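# Fold the sock's toe back onto its foot or heel

## Task

Bring the toe end of the sock back over and set it down on the foot or heel part (letting the folded portion drop into place is fine). Afterwards open the grippers and pull the arms away; the fold only counts if it stays put with nothing from the robot holding it.

## Robot and tools

Robot: two arms, left_arm and right_arm, each with six revolute joints and a parallel two-finger gripper. Their bases sit near the near edge of the table: left_arm root at (-0.001, +0.315, +0.007) m and right_arm root at (-0.007, -0.265, +0.005) m, both almost unrotated. The words left and right name the arms only; they do not tell you which side of an image an arm is on.

Scene frame (used by every reported pose): origin at table-top height, midway between the arms, roughly 5 to 10 cm in from the table's near edge. +x points away from the robot across the table, +y points toward left_arm, +z points up. Distances are in metres.

execute_actions takes "actions", a list holding zero or one item, plus an optional "pictures" boolean (images are included by default).
- Empty list: sends nothing, just reports the current state.
- Motion item: {"rows": [...], "steps": n}. steps is 1 to 15 control ticks of 1/30 s each (15 if omitted). rows holds 1 to 15 rows; one row is used per tick and the final row repeats if there are fewer rows than ticks. Each row is a single flat list of 14 numbers covering both arms, even when only one moves: left_arm waist, shoulder, elbow, wrist pitch, wrist yaw, wrist roll, opening, then the same seven for right_arm. The joint values are absolute target angles in radians (the same numbers the Joint positions line shows), not offsets. Opening is a scale from -1 (closed) to +1 (fully open, about 0.087 m between pads).
- Wait item: {"steps": n} with n up to 300, no rows; it returns after n ticks counted from the previous result, with your thinking time included.
A refused call moves nothing.

Joint ranges per arm (rad): waist -2.618 to 3.054, shoulder 0.000 to 3.142, elbow 0.000 to 3.142, wrist pitch -1.571 to 1.571, wrist yaw -1.571 to 1.571, wrist roll -2.094 to 2.094. A target more than 0.036 rad beyond one of these ends, and further out than the joint's last reported angle, gets the call refused. True ends may differ from the listed ones by up to 0.036 rad; a target past the true end is clipped there and a result may report "joint sent to its limit" (possibly about an earlier action). No such message does not prove there is more room.

Motion behaviour: joints move at limited speed. Each tick, the command sent to a joint is kept within a set distance of its measured angle (waist 0.202, shoulder 0.258, elbow 0.238, wrist pitch 0.573, wrist yaw and roll 0.522 rad), and if the targets would put a gripper over 70 mm from where it currently is, all of that arm's targets are pulled back proportionally. Friction may leave a joint up to about 0.031 rad short, and changes smaller than that may do nothing. Between calls the arms keep heading for the most recent row until motion nearly ceases or a tick is HELD; a new action is needed to continue after that.

Gripping: grip_measured reports finger opening on the same -1 to +1 scale (Joint positions also gives the gap in metres). Each gripper reading may be biased by about 1 mm, consistently within a scene. To hold cloth, command an opening below grip_measured: roughly 0.02 under grips firmly, less grips gently. Pads push with about 20 N at most; snapping shut quickly can squeeze harder. The gripper's fingers extend along its +z axis and separate along its y axis; end_effector_position is the pinch point between the pads, under 1 cm back from the fingertips.

Result lines: a state line per arm with end_effector_position (m) and end_effector_quat_wxyz in the scene frame (less accurate at long reach); Joint positions and Joint velocities per arm (six joints in rad and rad/s, then pad gap in m and m/s); grip_measured; "joint command not followed" means a clearance check altered or blocked some joint targets while the rest of the row still ran; HELD marks ticks on which your row was partly or wholly not sent; MOTOR HOT appears from 75 °C; OVER-TEMPERATURE FAULT means an arm was halted (at 90 °C for 10 s; at 100 °C the arm goes limp and drops). Holding loads and pressing heat motors, even while idle.

Cameras, all 504x504: cam_high (raised, behind and to the right_arm side, near (0.28, -0.67, 0.94), looking down over the table), cam_low (low at the far side near (0.78, 0.20, 0.06), looking back toward the robot), cam_left_wrist and cam_right_wrist (on each gripper, posed from that arm's joint readings).

zoom_image: {"camera": one of cam_high, cam_low, cam_left_wrist, cam_right_wrist, "region": [x0, y0, x1, y1]} in pixels of that camera's newest image, (0,0) top-left, at most 504 by 504; returns an enlarged crop and moves nothing.

read_manual: optional "section" (only "licences"); returns licence text, no motion.

finished_scene: {"scene": current scene number}; ends the scene irreversibly and reports whether the fold succeeded. Release the sock and lift the arms away before calling it.

Avoid: dropping or yanking the sock, fast hard closes, shoving the table or cloth hard, the two arms touching or pressing each other (can end the scene), and striking the fixed bar and plate under and behind the bases, whose tops can stand up to about 3 cm above the table with no warning on contact.

Each tool is called after ">>>" as name(argument=value, ...), one argument or row to a line, values as JSON.

## Session

>>> execute_actions(
  actions=[],
)

Scene clock: 0.00 s of 5100.00 s.
left_arm: end_effector_position=(+0.3824, +0.3246, +0.3664) grip_measured=+1.000 end_effector_quat_wxyz=(+0.706, -0.008, +0.708, -0.018) | right_arm: end_effector_position=(+0.3613, -0.2419, +0.3921) grip_measured=+1.000 end_effector_quat_wxyz=(+0.731, -0.018, +0.681, +0.035)
Joint positions: left_arm=[ 0.014  1.034  1.048 -0.006 -0.005  0.006  0.087] | right_arm=[-0.009  1.037  1.064  0.016 -0.008  0.015  0.087]
Joint velocities: left_arm=[-0.012 -0.002 -0.002  0.037 -0.007 -0.007  0.   ] | right_arm=[-0.007 -0.007 -0.012 -0.022 -0.022 -0.022  0.   ]

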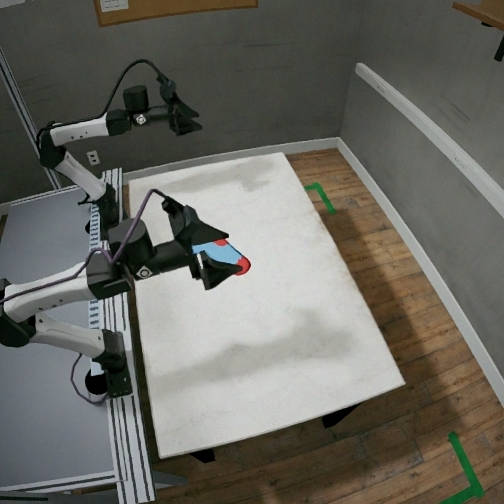

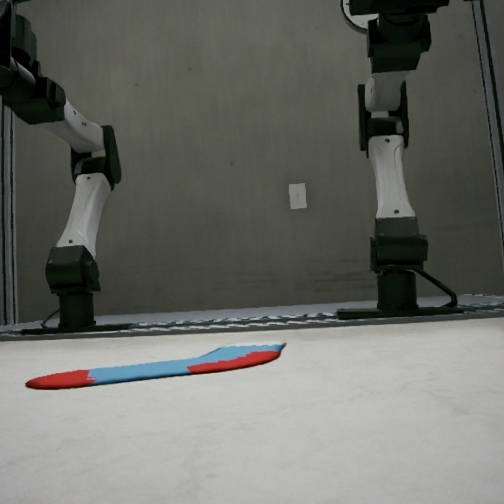

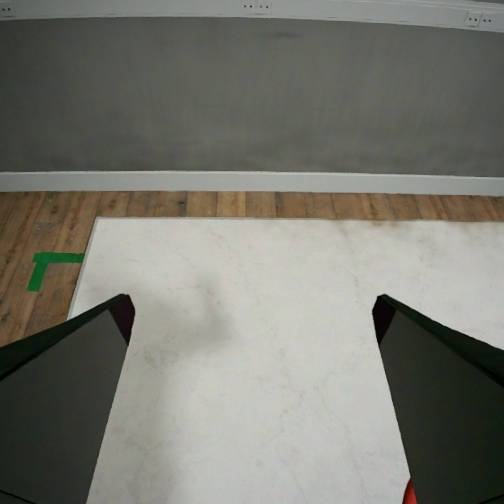

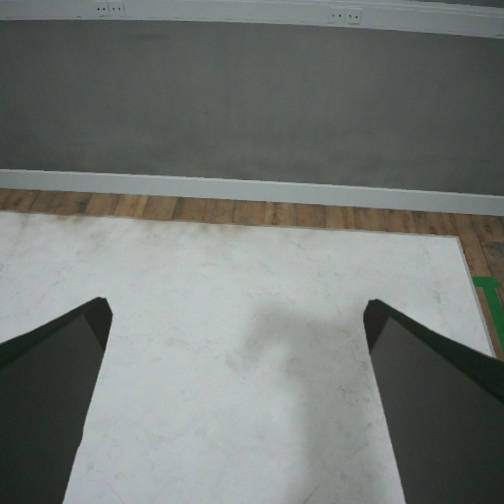

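>>> zoom_image(
  camera="cam_high",
  region=[150, 190, 290, 310],
)

>>> zoom_image(
  camera="cam_low",
  region=[10, 320, 310, 410],
)

Region (150, 190, 290, 310) of cam_high's 504x504 image, scaled by 3.600, with more detail than that image has; it fills the top 432 rows of this view, and the rest is white.

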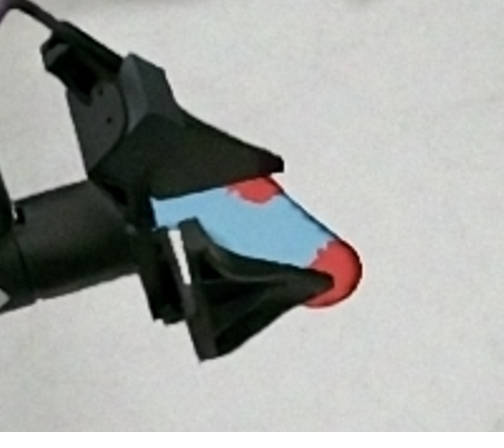

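Region (10, 320, 310, 410) of cam_low's 504x504 image, scaled by 1.680, with more detail than that image has; it fills the top 151 rows of this view, and the rest is white.

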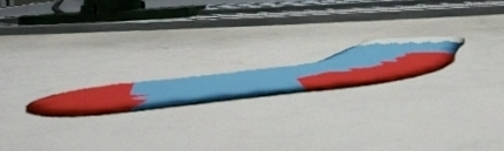

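>>> execute_actions(
  actions=[
    {"rows": [[0.014,1.034,1.048,-0.006,-0.005,0.006,1,-0.008,1.041,1.067,0.013,-0.008,0.015,1],[0.014,1.034,1.048,-0.006,-0.005,0.006,1,-0.003,1.053,1.076,0.005,-0.008,0.015,0.95],[0.014,1.034,1.048,-0.006,-0.005,0.006,1,0.003,1.071,1.091,-0.008,-0.008,0.015,0.9],[0.014,1.034,1.048,-0.006,-0.005,0.006,1,0.012,1.097,1.110,-0.026,-0.008,0.015,0.85],[0.014,1.034,1.048,-0.006,-0.005,0.006,1,0.023,1.128,1.134,-0.048,-0.008,0.015,0.8],[0.014,1.034,1.048,-0.006,-0.005,0.006,1,0.036,1.165,1.163,-0.074,-0.008,0.015,0.75],[0.014,1.034,1.048,-0.006,-0.005,0.006,1,0.051,1.207,1.195,-0.103,-0.008,0.015,0.7],[0.014,1.034,1.048,-0.006,-0.005,0.006,1,0.067,1.253,1.231,-0.135,-0.008,0.015,0.65],[0.014,1.034,1.048,-0.006,-0.005,0.006,1,0.085,1.303,1.269,-0.170,-0.008,0.015,0.6],[0.014,1.034,1.048,-0.006,-0.005,0.006,1,0.104,1.356,1.311,-0.207,-0.008,0.015,0.55],[0.014,1.034,1.048,-0.006,-0.005,0.006,1,0.123,1.412,1.354,-0.246,-0.008,0.015,0.5],[0.014,1.034,1.048,-0.006,-0.005,0.006,1,0.144,1.470,1.399,-0.287,-0.008,0.015,0.45],[0.014,1.034,1.048,-0.006,-0.005,0.006,1,0.165,1.530,1.445,-0.329,-0.008,0.015,0.4],[0.014,1.034,1.048,-0.006,-0.005,0.006,1,0.186,1.591,1.492,-0.372,-0.008,0.015,0.35],[0.014,1.034,1.048,-0.006,-0.005,0.006,1,0.208,1.653,1.540,-0.415,-0.008,0.015,0.3]], "steps": 15},
  ],
  pictures=false,
)

>>> execute_actions(
  actions=[
    {"rows": [[0.014,1.034,1.048,-0.006,-0.005,0.006,1,0.230,1.714,1.587,-0.457,-0.008,0.015,0.25],[0.014,1.034,1.048,-0.006,-0.005,0.006,1,0.251,1.775,1.634,-0.500,-0.008,0.015,0.2],[0.014,1.034,1.048,-0.006,-0.005,0.006,1,0.272,1.835,1.680,-0.542,-0.008,0.015,0.15],[0.014,1.034,1.048,-0.006,-0.005,0.006,1,0.293,1.893,1.725,-0.583,-0.008,0.015,0.15],[0.014,1.034,1.048,-0.006,-0.005,0.006,1,0.312,1.949,1.768,-0.622,-0.008,0.015,0.15],[0.014,1.034,1.048,-0.006,-0.005,0.006,1,0.331,2.002,1.810,-0.659,-0.008,0.015,0.15],[0.014,1.034,1.048,-0.006,-0.005,0.006,1,0.349,2.052,1.848,-0.694,-0.008,0.015,0.15],[0.014,1.034,1.048,-0.006,-0.005,0.006,1,0.365,2.098,1.884,-0.726,-0.008,0.015,0.15],[0.014,1.034,1.048,-0.006,-0.005,0.006,1,0.380,2.140,1.916,-0.755,-0.008,0.015,0.15],[0.014,1.034,1.048,-0.006,-0.005,0.006,1,0.393,2.177,1.945,-0.781,-0.008,0.015,0.15],[0.014,1.034,1.048,-0.006,-0.005,0.006,1,0.404,2.208,1.969,-0.803,-0.008,0.015,0.15],[0.014,1.034,1.048,-0.006,-0.005,0.006,1,0.413,2.234,1.988,-0.821,-0.008,0.015,0.15],[0.014,1.034,1.048,-0.006,-0.005,0.006,1,0.419,2.252,2.003,-0.834,-0.008,0.015,0.15],[0.014,1.034,1.048,-0.006,-0.005,0.006,1,0.424,2.264,2.012,-0.842,-0.008,0.015,0.15],[0.014,1.034,1.048,-0.006,-0.005,0.006,1,0.425,2.268,2.015,-0.845,-0.008,0.015,0.15]], "steps": 15},
  ],
  pictures=false,
)

>>> execute_actions(
  actions=[
    {"steps": 20},
  ],
)

Scene clock: 71.10 s of 5100.00 s.
left_arm: end_effector_position=(+0.3824, +0.3246, +0.3664) grip_measured=+1.000 end_effector_quat_wxyz=(+0.706, -0.008, +0.708, -0.018) | right_arm: end_effector_position=(+0.4528, -0.1570, +0.3373) grip_measured=+0.326 end_effector_quat_wxyz=(+0.614, -0.085, +0.781, +0.079)
Joint positions: left_arm=[ 0.014  1.034  1.048 -0.006 -0.005  0.006  0.087] | right_arm=[ 0.155  1.511  1.458 -0.212 -0.005  0.015  0.058]
Joint velocities: left_arm=[ 0.017 -0.002  0.017  0.081 -0.007 -0.066  0.   ] | right_arm=[ 0.53   1.717  1.263 -1.004  0.037 -0.066 -0.046]
Steps of this call (steps 1 to 90: nothing new was sent; then 67.60 s passed at rest; steps 91 to 105: all 15 steps of this action). Readings (joint positions):
91: left_arm=[0.014 1.034 1.048 -0.006 -0.005 0.006] | right_arm=[-0.009 1.037 1.064 0.016 -0.008 0.015]
92: left_arm=[0.014 1.034 1.048 -0.006 -0.005 0.006] | right_arm=[-0.009 1.037 1.064 0.016 -0.008 0.015]
94: left_arm=[0.014 1.034 1.048 -0.006 -0.005 0.006] | right_arm=[-0.008 1.044 1.073 0.011 -0.008 0.015]
98: left_arm=[0.014 1.034 1.048 -0.006 -0.005 0.006] | right_arm=[0.028 1.143 1.171 -0.028 -0.006 0.015]
105: the state above

Scene clock: 71.60 s of 5100.00 s.
left_arm: end_effector_position=(+0.3824, +0.3246, +0.3664) grip_measured=+1.000 end_effector_quat_wxyz=(+0.706, -0.008, +0.708, -0.018) | right_arm: end_effector_position=(+0.4587, -0.0107, +0.0936) grip_measured=+0.150 end_effector_quat_wxyz=(+0.275, -0.230, +0.931, +0.073)
Joint positions: left_arm=[ 0.014  1.034  1.048 -0.006 -0.005  0.006  0.087] | right_arm=[ 0.42   2.255  1.973 -0.741 -0.008  0.015  0.05 ]
Joint velocities: left_arm=[-0.027  0.002 -0.007 -0.051 -0.022 -0.11   0.   ] | right_arm=[ 0.203  0.51   0.188 -0.667 -0.066 -0.022 -0.   ]
Steps of this call (steps 1 to 15: all 15 steps of this action). Readings (joint positions):
1: left_arm=[0.014 1.034 1.048 -0.006 -0.005 0.006] | right_arm=[0.174 1.571 1.501 -0.247 -0.005 0.015]
2: left_arm=[0.014 1.034 1.048 -0.006 -0.005 0.006] | right_arm=[0.194 1.631 1.544 -0.284 -0.005 0.015]
4: left_arm=[0.014 1.034 1.048 -0.006 -0.005 0.006] | right_arm=[0.234 1.750 1.631 -0.359 -0.005 0.015]
8: left_arm=[0.014 1.034 1.048 -0.006 -0.005 0.006] | right_arm=[0.315 1.984 1.806 -0.517 -0.005 0.015]
15: the state above

Scene clock: 72.27 s of 5100.00 s.
left_arm: end_effector_position=(+0.3824, +0.3246, +0.3664) grip_measured=+1.000 end_effector_quat_wxyz=(+0.706, -0.008, +0.708, -0.018) | right_arm: end_effector_position=(+0.4449, -0.0133, +0.0851) grip_measured=+0.150 end_effector_quat_wxyz=(+0.239, -0.236, +0.940, +0.065)
Joint positions: left_arm=[ 0.014  1.034  1.048 -0.006 -0.005  0.006  0.087] | right_arm=[ 0.428  2.276  2.001 -0.825 -0.008  0.015  0.05 ]
Joint velocities: left_arm=[-0.002 -0.002 -0.002 -0.081  0.066  0.022  0.   ] | right_arm=[ 0.012 -0.002  0.002 -0.007 -0.051  0.007 -0.001]
Steps of this call (steps 1 to 20: the robot went on to your last target). Readings (joint positions):
1: left_arm=[0.014 1.034 1.048 -0.006 -0.005 0.006] | right_arm=[0.425 2.268 1.977 -0.762 -0.008 0.015]
2: left_arm=[0.014 1.034 1.048 -0.006 -0.005 0.006] | right_arm=[0.428 2.274 1.978 -0.778 -0.008 0.015]
4: left_arm=[0.014 1.034 1.048 -0.006 -0.005 0.006] | right_arm=[0.428 2.276 1.982 -0.804 -0.008 0.015]
8: left_arm=[0.014 1.034 1.048 -0.006 -0.005 0.006] | right_arm=[0.428 2.276 2.000 -0.816 -0.008 0.015]
20: the state above
camera_calibration (this result's frames):
cam_right_wrist: T_world_to_cam=[[0.493734, -0.869458, -0.0164464, -0.234478], [-0.806391, -0.464836, 0.365597, 0.344688], [-0.325516, -0.167245, -0.930628, 0.36099], [0, 0, 0, 1]] pos_world=[0.511231, 0.0167288, 0.206074]

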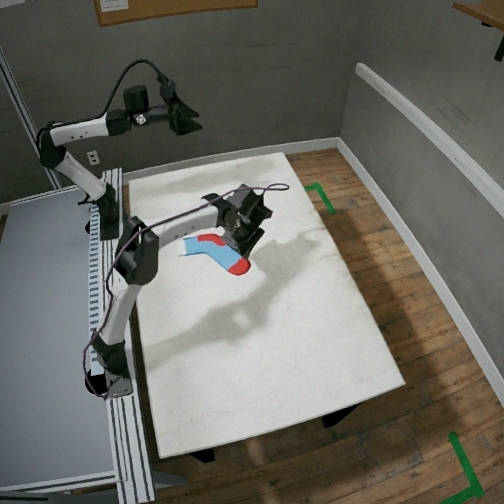

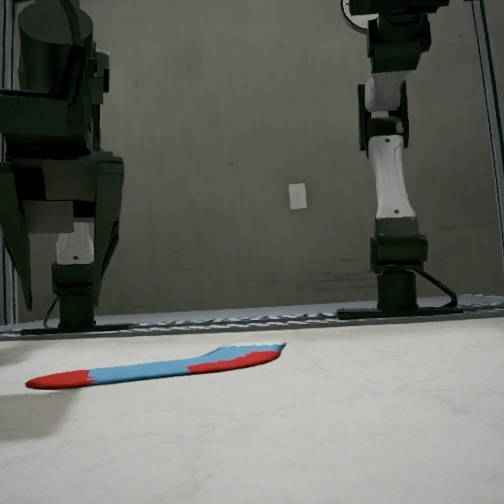

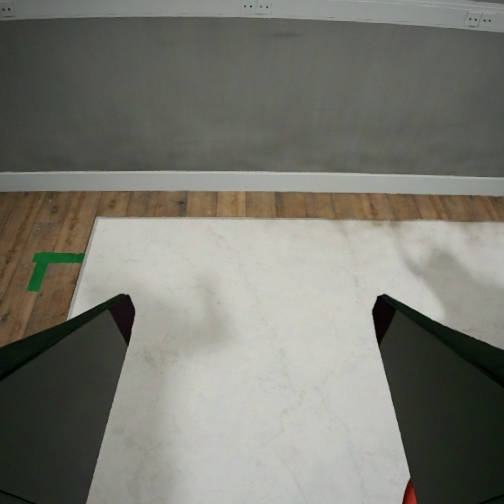

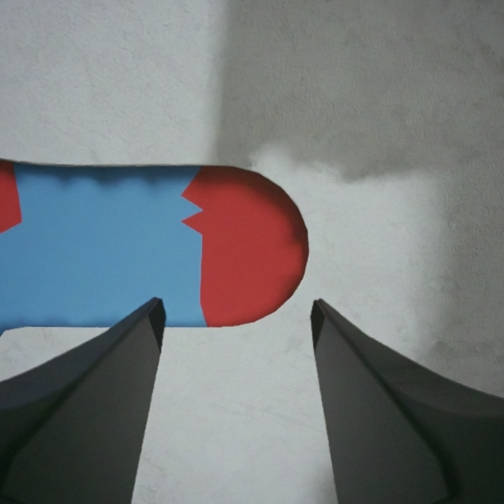

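>>> execute_actions(
  actions=[],
)

Scene clock: 86.97 s of 5100.00 s.
left_arm: end_effector_position=(+0.3824, +0.3246, +0.3664) grip_measured=+1.000 end_effector_quat_wxyz=(+0.706, -0.008, +0.708, -0.018) | right_arm: end_effector_position=(+0.4447, -0.0134, +0.0850) grip_measured=+0.150 end_effector_quat_wxyz=(+0.239, -0.236, +0.940, +0.065)
Joint positions: left_arm=[ 0.014  1.034  1.048 -0.006 -0.005  0.006  0.087] | right_arm=[ 0.428  2.276  2.001 -0.825 -0.008  0.015  0.05 ]
Joint velocities: left_arm=[-0.022 -0.007 -0.002 -0.022 -0.007  0.007  0.   ] | right_arm=[-0.012 -0.002 -0.007 -0.022  0.022 -0.037  0.   ]
Steps of this call (steps 1 to 15: the robot went on to your last target; steps 16 to 110: nothing new was sent; then 11.03 s passed at rest). Readings (joint positions):
1: left_arm=[0.014 1.034 1.048 -0.006 -0.005 0.006] | right_arm=[0.428 2.276 2.001 -0.825 -0.008 0.015]
2: left_arm=[0.014 1.034 1.048 -0.006 -0.005 0.006] | right_arm=[0.428 2.276 2.001 -0.825 -0.008 0.015]
4: left_arm=[0.014 1.034 1.048 -0.006 -0.005 0.006] | right_arm=[0.428 2.276 2.001 -0.825 -0.008 0.015]
8: left_arm=[0.014 1.034 1.048 -0.006 -0.005 0.006] | right_arm=[0.428 2.276 2.001 -0.825 -0.008 0.015]
110: the state above
All arms were judged still, so your last target was given up. Only a new action makes them travel on or press farther. Fingers that are still opening or closing keep moving.
camera_calibration (this result's frames):
cam_right_wrist: T_world_to_cam=[[0.493719, -0.869466, -0.0164559, -0.23447], [-0.806148, -0.464698, 0.366307, 0.344376], [-0.326138, -0.167587, -0.930349, 0.361112], [0, 0, 0, 1]] pos_world=[0.511153, 0.0166849, 0.205955]

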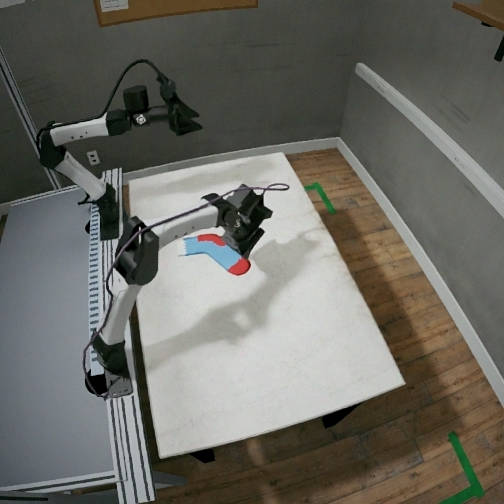

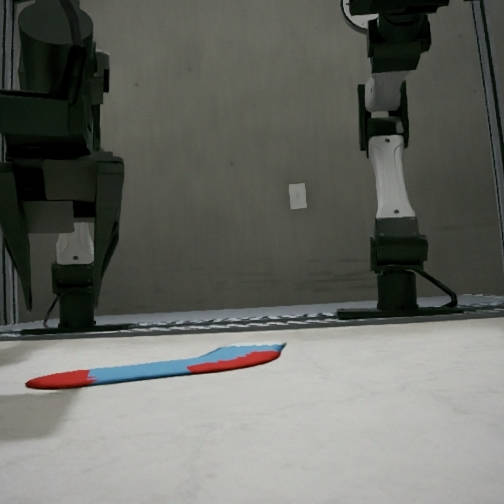

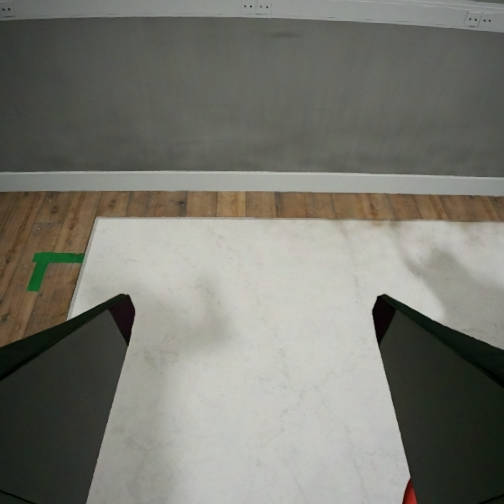

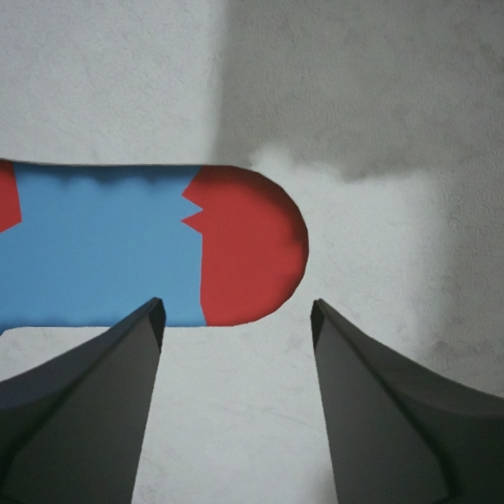

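>>> execute_actions(
  actions=[
    {"rows": [
[0.014,1.034,1.048,-0.006,-0.005,0.006,1, 0.422,2.277,1.997,-0.822,-0.008,0.015,0.15],
[0.014,1.034,1.048,-0.006,-0.005,0.006,1, 0.419,2.278,1.990,-0.814,-0.008,0.015,0.15],
[0.014,1.034,1.048,-0.006,-0.005,0.006,1, 0.416,2.280,1.981,-0.803,-0.008,0.015,0.15],
[0.014,1.034,1.048,-0.006,-0.005,0.006,1, 0.413,2.282,1.970,-0.790,-0.008,0.015,0.15],
[0.014,1.034,1.048,-0.006,-0.005,0.006,1, 0.410,2.284,1.957,-0.775,-0.008,0.015,0.15],
[0.014,1.034,1.048,-0.006,-0.005,0.006,1, 0.408,2.286,1.943,-0.759,-0.008,0.015,0.15],
[0.014,1.034,1.048,-0.006,-0.005,0.006,1, 0.406,2.288,1.928,-0.742,-0.008,0.015,0.15],
[0.014,1.034,1.048,-0.006,-0.005,0.006,1, 0.404,2.291,1.913,-0.725,-0.008,0.015,0.15],
[0.014,1.034,1.048,-0.006,-0.005,0.006,1, 0.402,2.293,1.898,-0.708,-0.008,0.015,0.15],
[0.014,1.034,1.048,-0.006,-0.005,0.006,1, 0.401,2.296,1.884,-0.692,-0.008,0.015,0.15],
[0.014,1.034,1.048,-0.006,-0.005,0.006,1, 0.400,2.298,1.871,-0.677,-0.008,0.015,0.15],
[0.014,1.034,1.048,-0.006,-0.005,0.006,1, 0.399,2.300,1.860,-0.664,-0.008,0.015,0.15],
[0.014,1.034,1.048,-0.006,-0.005,0.006,1, 0.398,2.301,1.851,-0.654,-0.008,0.015,0.15],
[0.014,1.034,1.048,-0.006,-0.005,0.006,1, 0.398,2.302,1.844,-0.648,-0.008,0.015,0.15],
[0.014,1.034,1.048,-0.006,-0.005,0.006,1, 0.398,2.303,1.840,-0.645,-0.008,0.015,0.15]
], "steps": 15},
  ],
  pictures=false,
)

>>> execute_actions(
  actions=[
    {"steps": 20},
  ],
)

Scene clock: 124.73 s of 5100.00 s.
left_arm: end_effector_position=(+0.3824, +0.3246, +0.3664) grip_measured=+1.000 end_effector_quat_wxyz=(+0.706, -0.008, +0.708, -0.018) | right_arm: end_effector_position=(+0.4447, -0.0250, +0.0495) grip_measured=+0.150 end_effector_quat_wxyz=(+0.233, -0.227, +0.944, +0.061)
Joint positions: left_arm=[ 0.014  1.034  1.048 -0.006 -0.005  0.006  0.087] | right_arm=[ 0.409  2.278  1.869 -0.705 -0.008  0.015  0.05 ]
Joint velocities: left_arm=[ 0.002 -0.012 -0.012 -0.007 -0.007 -0.081  0.   ] | right_arm=[-0.027  0.046 -0.217  0.212  0.037  0.022  0.002]
Steps of this call (steps 1 to 90: nothing new was sent; then 34.27 s passed at rest; steps 91 to 105: all 15 steps of this action). Readings (joint positions):
91: left_arm=[0.014 1.034 1.048 -0.006 -0.005 0.006] | right_arm=[0.428 2.276 2.001 -0.825 -0.008 0.015]
92: left_arm=[0.014 1.034 1.048 -0.006 -0.005 0.006] | right_arm=[0.428 2.276 2.001 -0.825 -0.008 0.015]
94: left_arm=[0.014 1.034 1.048 -0.006 -0.005 0.006] | right_arm=[0.428 2.276 1.999 -0.822 -0.008 0.015]
98: left_arm=[0.014 1.034 1.048 -0.006 -0.005 0.006] | right_arm=[0.423 2.276 1.964 -0.783 -0.008 0.015]
105: the state above

Scene clock: 125.40 s of 5100.00 s.
left_arm: end_effector_position=(+0.3824, +0.3246, +0.3664) grip_measured=+1.000 end_effector_quat_wxyz=(+0.706, -0.008, +0.708, -0.018) | right_arm: end_effector_position=(+0.4508, -0.0222, +0.0458) grip_measured=+0.150 end_effector_quat_wxyz=(+0.244, -0.226, +0.941, +0.064)
Joint positions: left_arm=[ 0.014  1.034  1.048 -0.006 -0.005  0.006  0.087] | right_arm=[ 0.408  2.285  1.857 -0.662 -0.008  0.015  0.05 ]
Joint velocities: left_arm=[-0.007 -0.007  0.002 -0.022 -0.022 -0.037  0.   ] | right_arm=[-0.012 -0.017 -0.012  0.022 -0.022  0.066 -0.   ]
Steps of this call (steps 1 to 20: the robot went on to your last target). Readings (joint positions):
1: left_arm=[0.014 1.034 1.048 -0.006 -0.005 0.006] | right_arm=[0.408 2.280 1.864 -0.698 -0.008 0.015]
2: left_arm=[0.014 1.034 1.048 -0.006 -0.005 0.006] | right_arm=[0.408 2.282 1.860 -0.692 -0.008 0.015]
4: left_arm=[0.014 1.034 1.048 -0.006 -0.005 0.006] | right_arm=[0.408 2.285 1.857 -0.683 -0.008 0.015]
8: left_arm=[0.014 1.034 1.048 -0.006 -0.005 0.006] | right_arm=[0.408 2.285 1.857 -0.670 -0.008 0.015]
20: the state above
camera_calibration (this result's frames):
cam_right_wrist: T_world_to_cam=[[0.476231, -0.879157, -0.0169297, -0.238124], [-0.818458, -0.450225, 0.356966, 0.365897], [-0.321451, -0.156142, -0.933964, 0.323465], [0, 0, 0, 1]] pos_world=[0.516852, 0.00589431, 0.16746]

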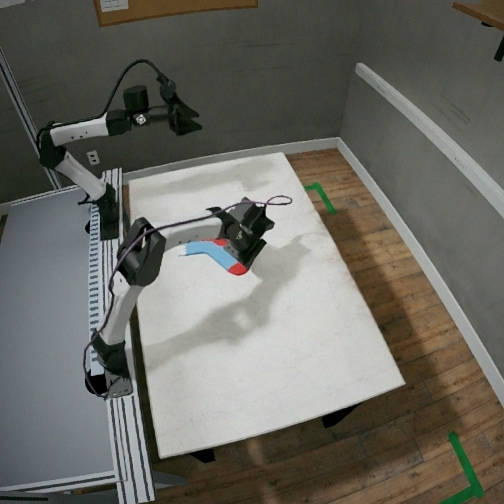

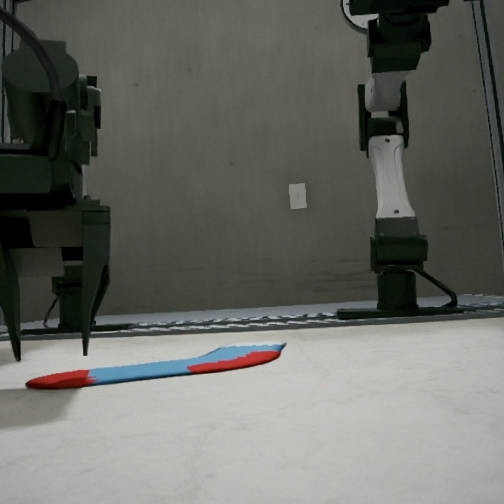

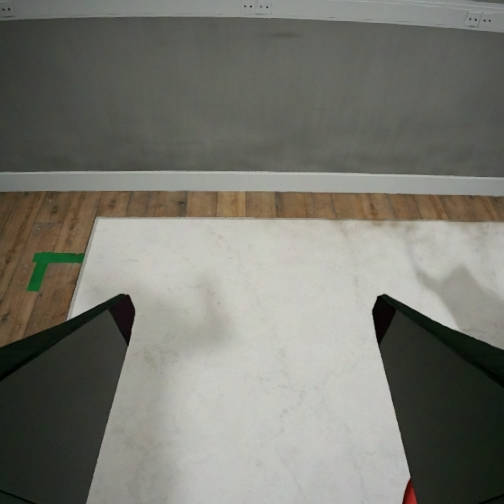

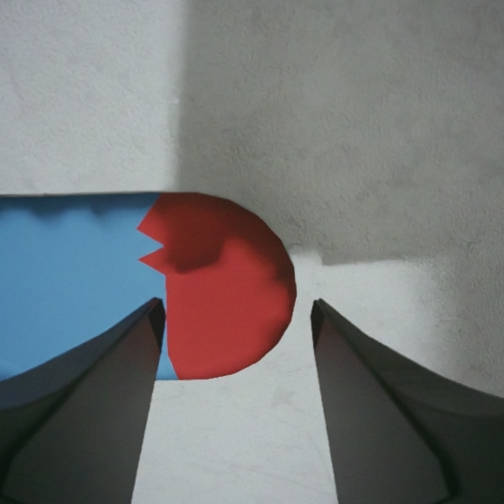

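>>> zoom_image(
  camera="cam_low",
  region=[0, 300, 160, 420],
)

>>> zoom_image(
  camera="cam_high",
  region=[160, 190, 300, 300],
)

Region (0, 300, 160, 420) of cam_low's 504x504 image, scaled by 3.150, with more detail than that image has; it fills the top 378 rows of this view, and the rest is white.

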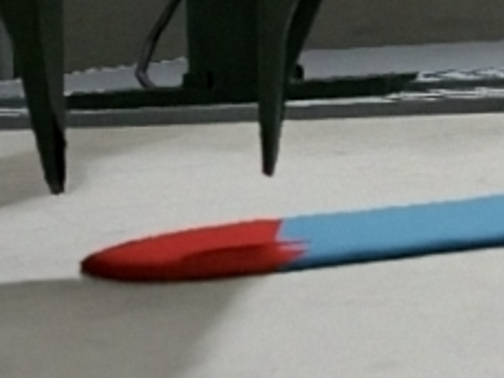

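Region (160, 190, 300, 300) of cam_high's 504x504 image, scaled by 3.600, with more detail than that image has; it fills the top 396 rows of this view, and the rest is white.

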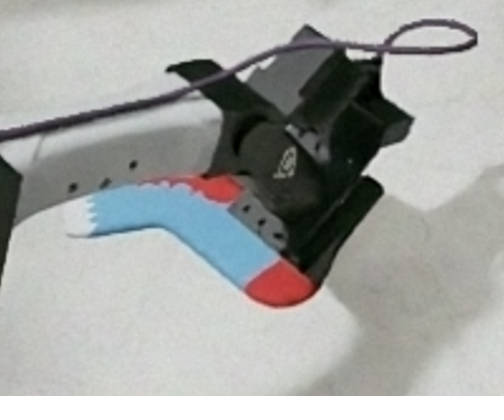

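>>> execute_actions(
  actions=[
    {"rows": [
[0.014,1.034,1.048,-0.006,-0.005,0.006,1, 0.398,2.304,1.839,-0.642,-0.008,0.015,0.15],
[0.014,1.034,1.048,-0.006,-0.005,0.006,1, 0.398,2.305,1.837,-0.638,-0.008,0.015,0.15],
[0.014,1.034,1.048,-0.006,-0.005,0.006,1, 0.398,2.306,1.834,-0.633,-0.008,0.015,0.15],
[0.014,1.034,1.048,-0.006,-0.005,0.006,1, 0.398,2.307,1.831,-0.628,-0.008,0.015,0.15],
[0.014,1.034,1.048,-0.006,-0.005,0.006,1, 0.398,2.309,1.828,-0.623,-0.008,0.015,0.15],
[0.014,1.034,1.048,-0.006,-0.005,0.006,1, 0.398,2.310,1.825,-0.618,-0.008,0.015,0.15],
[0.014,1.034,1.048,-0.006,-0.005,0.006,1, 0.398,2.311,1.822,-0.613,-0.008,0.015,0.15],
[0.014,1.034,1.048,-0.006,-0.005,0.006,1, 0.398,2.312,1.819,-0.609,-0.008,0.015,0.15],
[0.014,1.034,1.048,-0.006,-0.005,0.006,1, 0.398,2.313,1.816,-0.605,-0.008,0.015,0.15],
[0.014,1.034,1.048,-0.006,-0.005,0.006,1, 0.398,2.314,1.813,-0.602,-0.008,0.015,0.15],
[0.014,1.034,1.048,-0.006,-0.005,0.006,1, 0.398,2.315,1.810,-0.600,-0.008,0.015,0.15],
[0.014,1.034,1.048,-0.006,-0.005,0.006,1, 0.398,2.316,1.808,-0.598,-0.008,0.015,0.15],
[0.014,1.034,1.048,-0.006,-0.005,0.006,1, 0.398,2.316,1.806,-0.598,-0.008,0.015,0.15]
], "steps": 15},
  ],
  pictures=false,
)

>>> execute_actions(
  actions=[
    {"steps": 15},
  ],
)

>>> zoom_image(
  camera="cam_low",
  region=[0, 300, 160, 420],
)

Scene clock: 161.00 s of 5100.00 s.
left_arm: end_effector_position=(+0.3824, +0.3246, +0.3664) grip_measured=+1.000 end_effector_quat_wxyz=(+0.706, -0.008, +0.708, -0.018) | right_arm: end_effector_position=(+0.4517, -0.0218, +0.0386) grip_measured=+0.150 end_effector_quat_wxyz=(+0.248, -0.226, +0.940, +0.065)
Joint positions: left_arm=[ 0.014  1.034  1.048 -0.006 -0.005  0.006  0.087] | right_arm=[ 0.408  2.286  1.827 -0.622 -0.008  0.015  0.05 ]
Joint velocities: left_arm=[ 0.012 -0.002 -0.002  0.007  0.037 -0.081  0.   ] | right_arm=[ 0.007  0.051 -0.002  0.007 -0.007 -0.022  0.001]
Steps of this call (steps 1 to 15: the robot went on to your last target; steps 16 to 110: nothing new was sent; then 31.43 s passed at rest; steps 111 to 125: all 15 steps of this action). Readings (joint positions):
111: left_arm=[0.014 1.034 1.048 -0.006 -0.005 0.006] | right_arm=[0.408 2.285 1.857 -0.661 -0.008 0.015]
112: left_arm=[0.014 1.034 1.048 -0.006 -0.005 0.006] | right_arm=[0.408 2.285 1.857 -0.660 -0.008 0.015]
114: left_arm=[0.014 1.034 1.048 -0.006 -0.005 0.006] | right_arm=[0.408 2.285 1.857 -0.656 -0.008 0.015]
118: left_arm=[0.014 1.034 1.048 -0.006 -0.005 0.006] | right_arm=[0.408 2.285 1.848 -0.639 -0.008 0.015]
125: the state above

Scene clock: 161.50 s of 5100.00 s.
left_arm: end_effector_position=(+0.3824, +0.3246, +0.3664) grip_measured=+1.000 end_effector_quat_wxyz=(+0.706, -0.008, +0.708, -0.018) | right_arm: end_effector_position=(+0.4528, -0.0213, +0.0358) grip_measured=+0.150 end_effector_quat_wxyz=(+0.249, -0.226, +0.940, +0.065)
Joint positions: left_arm=[ 0.014  1.034  1.048 -0.006 -0.005  0.006  0.087] | right_arm=[ 0.408  2.293  1.827 -0.614 -0.008  0.015  0.05 ]
Joint velocities: left_arm=[ 0.002  0.002 -0.007 -0.095  0.022 -0.037  0.   ] | right_arm=[-0.012  0.002 -0.007  0.051  0.007  0.007  0.   ]
Steps of this call (steps 1 to 15: the robot went on to your last target). Readings (joint positions):
1: left_arm=[0.014 1.034 1.048 -0.006 -0.005 0.006] | right_arm=[0.408 2.287 1.827 -0.620 -0.008 0.015]
2: left_arm=[0.014 1.034 1.048 -0.006 -0.005 0.006] | right_arm=[0.408 2.289 1.827 -0.619 -0.008 0.015]
4: left_arm=[0.014 1.034 1.048 -0.006 -0.005 0.006] | right_arm=[0.408 2.292 1.827 -0.617 -0.008 0.015]
8: left_arm=[0.014 1.034 1.048 -0.006 -0.005 0.006] | right_arm=[0.408 2.293 1.827 -0.616 -0.008 0.015]
15: the state above
All arms were judged still, so your last target was given up. Only a new action makes them travel on or press farther. Fingers that are still opening or closing keep moving.
camera_calibration (this result's frames):
cam_right_wrist: T_world_to_cam=[[0.476409, -0.879063, -0.0168076, -0.238446], [-0.821416, -0.451821, 0.348043, 0.373148], [-0.313546, -0.152005, -0.937328, 0.311554], [0, 0, 0, 1]] pos_world=[0.517793, 0.00634476, 0.158149]

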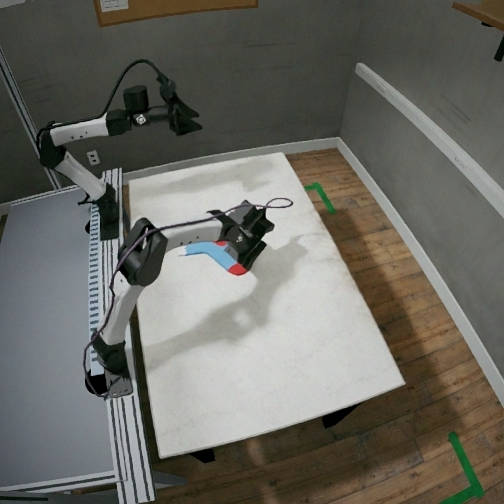

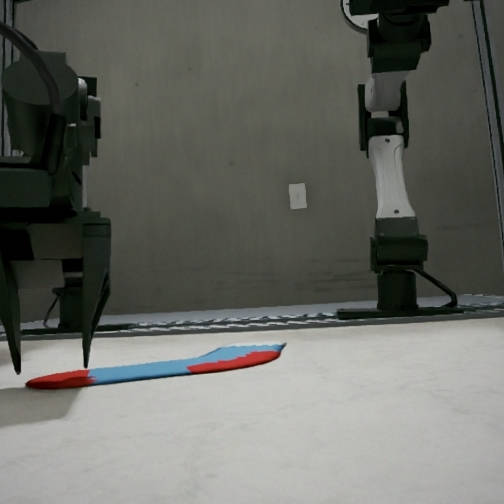

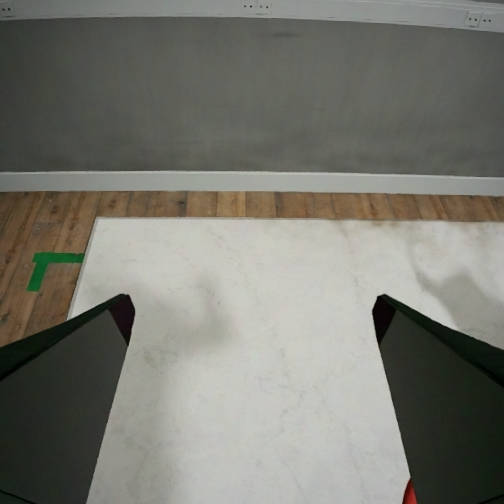

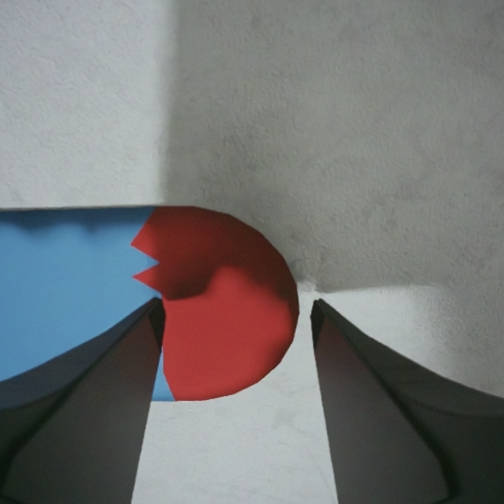

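Region (0, 300, 160, 420) of cam_low's 504x504 image, scaled by 3.150, with more detail than that image has; it fills the top 378 rows of this view, and the rest is white.

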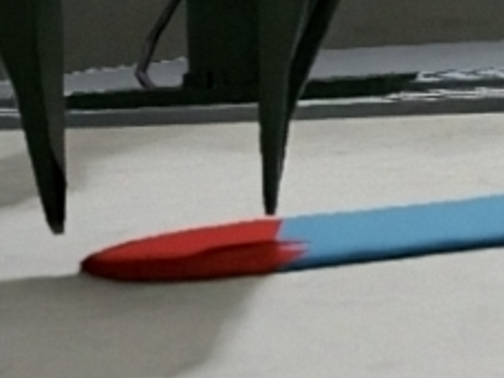

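>>> execute_actions(
  actions=[
    {"rows": [
[0.014,1.034,1.048,-0.006,-0.005,0.006,1, 0.398,2.318,1.806,-0.598,-0.008,0.015,0.15],
[0.014,1.034,1.048,-0.006,-0.005,0.006,1, 0.398,2.320,1.806,-0.598,-0.008,0.015,0.15],
[0.014,1.034,1.048,-0.006,-0.005,0.006,1, 0.398,2.322,1.806,-0.598,-0.008,0.015,0.15],
[0.014,1.034,1.048,-0.006,-0.005,0.006,1, 0.398,2.324,1.806,-0.598,-0.008,0.015,0.15],
[0.014,1.034,1.048,-0.006,-0.005,0.006,1, 0.398,2.326,1.806,-0.598,-0.008,0.015,0.15],
[0.014,1.034,1.048,-0.006,-0.005,0.006,1, 0.398,2.328,1.806,-0.598,-0.008,0.015,0.15],
[0.014,1.034,1.048,-0.006,-0.005,0.006,1, 0.398,2.330,1.806,-0.598,-0.008,0.015,0.15],
[0.014,1.034,1.048,-0.006,-0.005,0.006,1, 0.398,2.332,1.806,-0.598,-0.008,0.015,0.15],
[0.014,1.034,1.048,-0.006,-0.005,0.006,1, 0.398,2.334,1.806,-0.598,-0.008,0.015,0.15],
[0.014,1.034,1.048,-0.006,-0.005,0.006,1, 0.398,2.336,1.806,-0.598,-0.008,0.015,0.15],
[0.014,1.034,1.048,-0.006,-0.005,0.006,1, 0.398,2.338,1.806,-0.598,-0.008,0.015,0.15],
[0.014,1.034,1.048,-0.006,-0.005,0.006,1, 0.398,2.340,1.806,-0.598,-0.008,0.015,0.15]
], "steps": 15},
  ],
  pictures=false,
)

>>> execute_actions(
  actions=[
    {"steps": 10},
  ],
)

>>> zoom_image(
  camera="cam_low",
  region=[0, 300, 160, 420],
)

Scene clock: 173.87 s of 5100.00 s.
left_arm: end_effector_position=(+0.3824, +0.3246, +0.3664) grip_measured=+1.000 end_effector_quat_wxyz=(+0.706, -0.008, +0.708, -0.018) | right_arm: end_effector_position=(+0.4528, -0.0212, +0.0279) grip_measured=+0.150 end_effector_quat_wxyz=(+0.244, -0.226, +0.941, +0.065)
Joint positions: left_arm=[ 0.014  1.034  1.048 -0.006 -0.005  0.006  0.087] | right_arm=[ 0.408  2.31   1.827 -0.608 -0.009  0.015  0.05 ]
Joint velocities: left_arm=[ 0.007 -0.002 -0.002 -0.022 -0.037  0.037  0.   ] | right_arm=[-0.002 -0.002 -0.002 -0.022 -0.022 -0.007  0.   ]
Steps of this call (steps 1 to 90: nothing new was sent; then 8.87 s passed at rest; steps 91 to 105: all 15 steps of this action). Readings (joint positions):
91: left_arm=[0.014 1.034 1.048 -0.006 -0.005 0.006] | right_arm=[0.408 2.293 1.827 -0.614 -0.008 0.015]
92: left_arm=[0.014 1.034 1.048 -0.006 -0.005 0.006] | right_arm=[0.408 2.293 1.827 -0.614 -0.008 0.015]
94: left_arm=[0.014 1.034 1.048 -0.006 -0.005 0.006] | right_arm=[0.408 2.293 1.827 -0.614 -0.008 0.015]
98: left_arm=[0.014 1.034 1.048 -0.006 -0.005 0.006] | right_arm=[0.408 2.298 1.827 -0.612 -0.008 0.015]
105: the state above

Scene clock: 174.20 s of 5100.00 s.
left_arm: end_effector_position=(+0.3824, +0.3246, +0.3664) grip_measured=+1.000 end_effector_quat_wxyz=(+0.706, -0.008, +0.708, -0.018) | right_arm: end_effector_position=(+0.4528, -0.0212, +0.0279) grip_measured=+0.150 end_effector_quat_wxyz=(+0.244, -0.226, +0.941, +0.065)
Joint positions: left_arm=[ 0.014  1.034  1.048 -0.006 -0.005  0.006  0.087] | right_arm=[ 0.408  2.31   1.827 -0.608 -0.009  0.015  0.05 ]
Joint velocities: left_arm=[-0.022  0.007 -0.007  0.007 -0.037 -0.022  0.   ] | right_arm=[ 0.022 -0.002  0.002 -0.022 -0.066 -0.066 -0.001]
Steps of this call (steps 1 to 10: the robot went on to your last target). Readings (joint positions):
1: left_arm=[0.014 1.034 1.048 -0.006 -0.005 0.006] | right_arm=[0.408 2.310 1.827 -0.608 -0.009 0.015]
2: left_arm=[0.014 1.034 1.048 -0.006 -0.005 0.006] | right_arm=[0.408 2.310 1.827 -0.608 -0.009 0.015]
4: left_arm=[0.014 1.034 1.048 -0.006 -0.005 0.006] | right_arm=[0.408 2.310 1.827 -0.608 -0.009 0.015]
8: left_arm=[0.014 1.034 1.048 -0.006 -0.005 0.006] | right_arm=[0.408 2.310 1.827 -0.608 -0.009 0.015]
10: the state above
camera_calibration (this result's frames):
cam_right_wrist: T_world_to_cam=[[0.476532, -0.878981, -0.0176101, -0.23851], [-0.817819, -0.450546, 0.358024, 0.374018], [-0.32263, -0.156208, -0.933546, 0.308036], [0, 0, 0, 1]] pos_world=[0.518918, 0.00698415, 0.149458]

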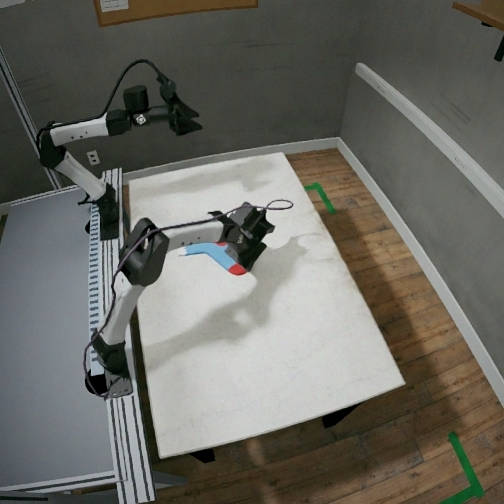

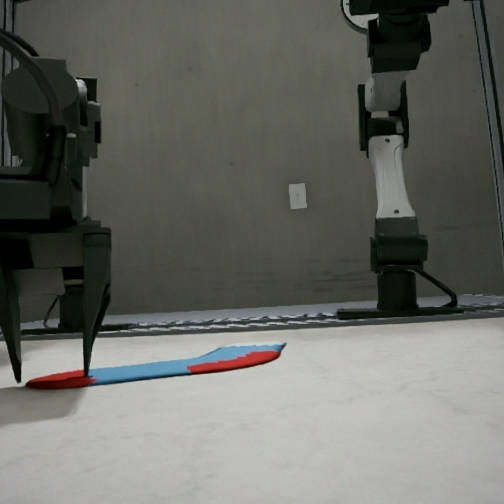

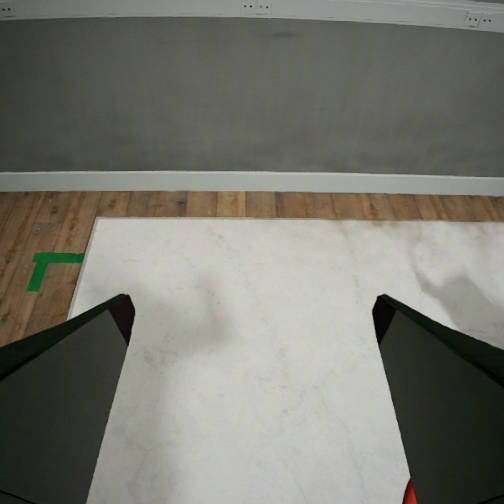

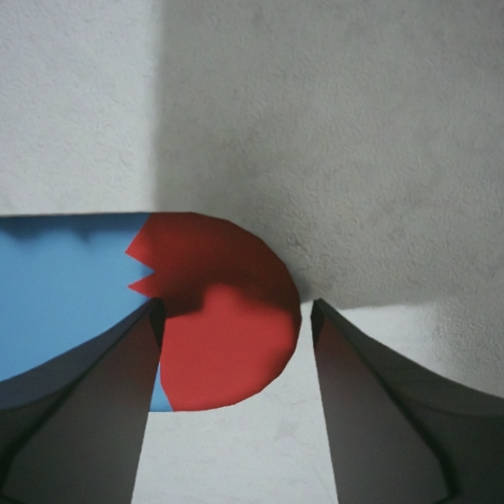

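Region (0, 300, 160, 420) of cam_low's 504x504 image, scaled by 3.150, with more detail than that image has; it fills the top 378 rows of this view, and the rest is white.

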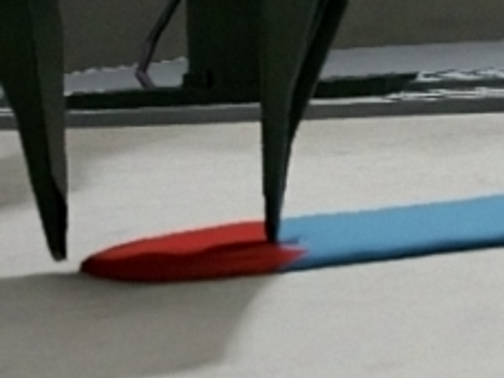

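>>> execute_actions(
  actions=[
    {"rows": [
[0.014,1.034,1.048,-0.006,-0.005,0.006,1, 0.398,2.310,1.815,-0.605,-0.008,0.015,0.15],
[0.014,1.034,1.048,-0.006,-0.005,0.006,1, 0.398,2.295,1.815,-0.605,-0.008,0.015,0.15],
[0.014,1.034,1.048,-0.006,-0.005,0.006,1, 0.398,2.285,1.815,-0.605,-0.008,0.015,0.15],
[0.014,1.034,1.048,-0.006,-0.005,0.006,1, 0.398,2.280,1.815,-0.605,-0.008,0.015,0.15],
[0.014,1.034,1.048,-0.006,-0.005,0.006,1, 0.396,2.278,1.815,-0.605,-0.008,0.015,0.15],
[0.014,1.034,1.048,-0.006,-0.005,0.006,1, 0.394,2.278,1.815,-0.605,-0.014,0.015,0.15],
[0.014,1.034,1.048,-0.006,-0.005,0.006,1, 0.392,2.278,1.815,-0.605,-0.022,0.015,0.15],
[0.014,1.034,1.048,-0.006,-0.005,0.006,1, 0.390,2.278,1.815,-0.605,-0.030,0.015,0.15],
[0.014,1.034,1.048,-0.006,-0.005,0.006,1, 0.388,2.278,1.815,-0.605,-0.038,0.015,0.15],
[0.014,1.034,1.048,-0.006,-0.005,0.006,1, 0.386,2.278,1.815,-0.605,-0.046,0.015,0.15],
[0.014,1.034,1.048,-0.006,-0.005,0.006,1, 0.384,2.278,1.815,-0.605,-0.054,0.015,0.15],
[0.014,1.034,1.048,-0.006,-0.005,0.006,1, 0.382,2.278,1.815,-0.605,-0.062,0.015,0.15],
[0.014,1.034,1.048,-0.006,-0.005,0.006,1, 0.381,2.278,1.815,-0.605,-0.068,0.015,0.15],
[0.014,1.034,1.048,-0.006,-0.005,0.006,1, 0.381,2.278,1.815,-0.605,-0.070,0.015,0.15]
], "steps": 15},
  ],
  pictures=false,
)

>>> execute_actions(
  actions=[
    {"steps": 12},
  ],
)

>>> zoom_image(
  camera="cam_low",
  region=[0, 300, 160, 420],
)

Scene clock: 204.93 s of 5100.00 s.
left_arm: end_effector_position=(+0.3824, +0.3246, +0.3664) grip_measured=+1.000 end_effector_quat_wxyz=(+0.706, -0.008, +0.708, -0.018) | right_arm: end_effector_position=(+0.4551, -0.0210, +0.0414) grip_measured=+0.150 end_effector_quat_wxyz=(+0.252, -0.224, +0.938, +0.084)
Joint positions: left_arm=[ 0.014  1.034  1.048 -0.006 -0.005  0.006  0.087] | right_arm=[ 0.393  2.284  1.827 -0.608 -0.047  0.015  0.05 ]
Joint velocities: left_arm=[ 0.012 -0.012 -0.007  0.022 -0.051 -0.007  0.   ] | right_arm=[-0.076 -0.007  0.002 -0.066 -0.11  -0.051 -0.   ]
Steps of this call (steps 1 to 15: the robot went on to your last target; steps 16 to 110: nothing new was sent; then 26.57 s passed at rest; steps 111 to 125: all 15 steps of this action). Readings (joint positions):
111: left_arm=[0.014 1.034 1.048 -0.006 -0.005 0.006] | right_arm=[0.408 2.310 1.827 -0.608 -0.009 0.015]
112: left_arm=[0.014 1.034 1.048 -0.006 -0.005 0.006] | right_arm=[0.408 2.308 1.827 -0.608 -0.009 0.015]
114: left_arm=[0.014 1.034 1.048 -0.006 -0.005 0.006] | right_arm=[0.408 2.302 1.827 -0.608 -0.009 0.015]
118: left_arm=[0.014 1.034 1.048 -0.006 -0.005 0.006] | right_arm=[0.407 2.288 1.827 -0.608 -0.013 0.015]
125: the state above

Scene clock: 205.33 s of 5100.00 s.
left_arm: end_effector_position=(+0.3824, +0.3246, +0.3664) grip_measured=+1.000 end_effector_quat_wxyz=(+0.706, -0.008, +0.708, -0.018) | right_arm: end_effector_position=(+0.4544, -0.0197, +0.0415) grip_measured=+0.150 end_effector_quat_wxyz=(+0.250, -0.224, +0.937, +0.091)
Joint positions: left_arm=[ 0.014  1.034  1.048 -0.006 -0.005  0.006  0.087] | right_arm=[ 0.391  2.284  1.827 -0.608 -0.063  0.015  0.05 ]
Joint velocities: left_arm=[-0.017 -0.007 -0.007 -0.007 -0.022  0.007  0.   ] | right_arm=[ 0.017 -0.017  0.012 -0.037  0.037  0.022 -0.001]
Steps of this call (steps 1 to 12: the robot went on to your last target). Readings (joint positions):
1: left_arm=[0.014 1.034 1.048 -0.006 -0.005 0.006] | right_arm=[0.392 2.284 1.827 -0.608 -0.050 0.015]
2: left_arm=[0.014 1.034 1.048 -0.006 -0.005 0.006] | right_arm=[0.391 2.284 1.827 -0.608 -0.053 0.015]
4: left_arm=[0.014 1.034 1.048 -0.006 -0.005 0.006] | right_arm=[0.391 2.284 1.827 -0.608 -0.056 0.015]
8: left_arm=[0.014 1.034 1.048 -0.006 -0.005 0.006] | right_arm=[0.391 2.284 1.827 -0.608 -0.061 0.015]
12: the state above
camera_calibration (this result's frames):
cam_right_wrist: T_world_to_cam=[[0.485195, -0.872064, -0.0639545, -0.239672], [-0.813893, -0.477143, 0.331531, 0.369954], [-0.319631, -0.108805, -0.941274, 0.321406], [0, 0, 0, 1]] pos_world=[0.520122, 0.00248214, 0.164552]

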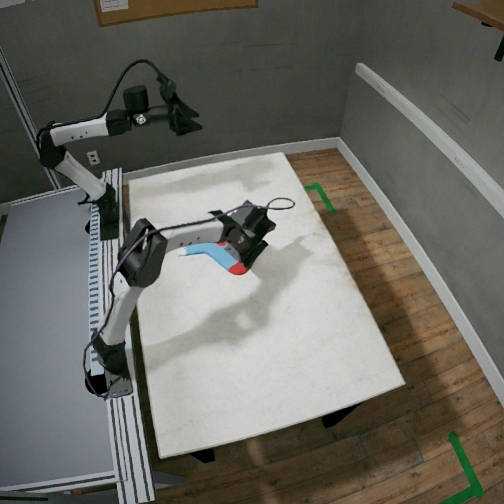

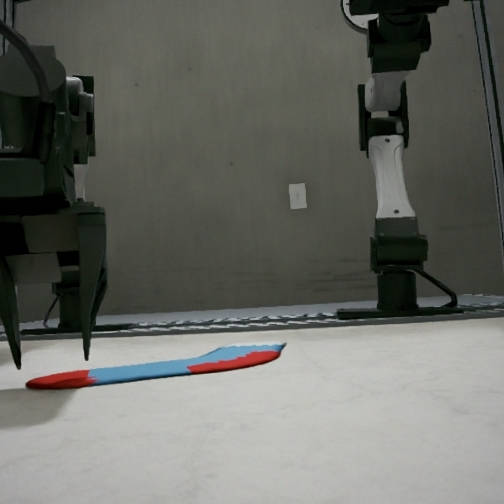

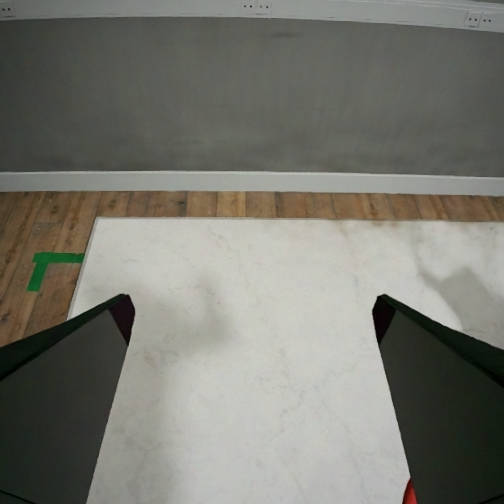

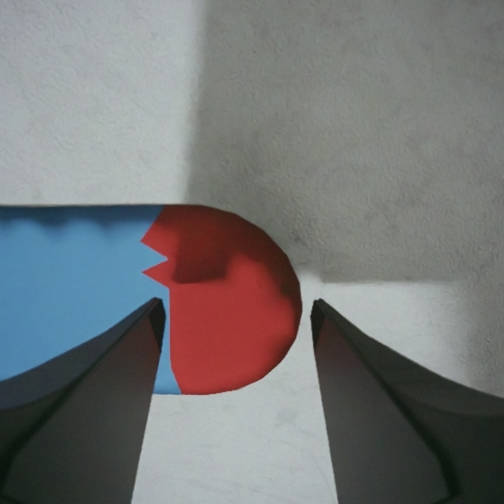

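Region (0, 300, 160, 420) of cam_low's 504x504 image, scaled by 3.150, with more detail than that image has; it fills the top 378 rows of this view, and the rest is white.

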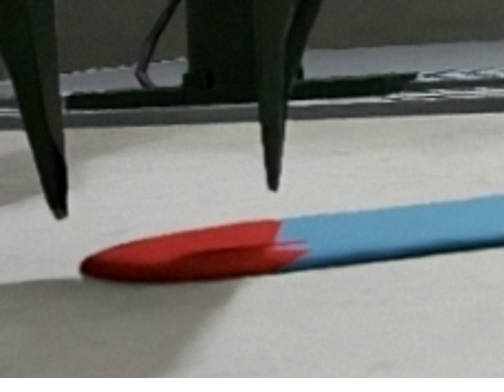

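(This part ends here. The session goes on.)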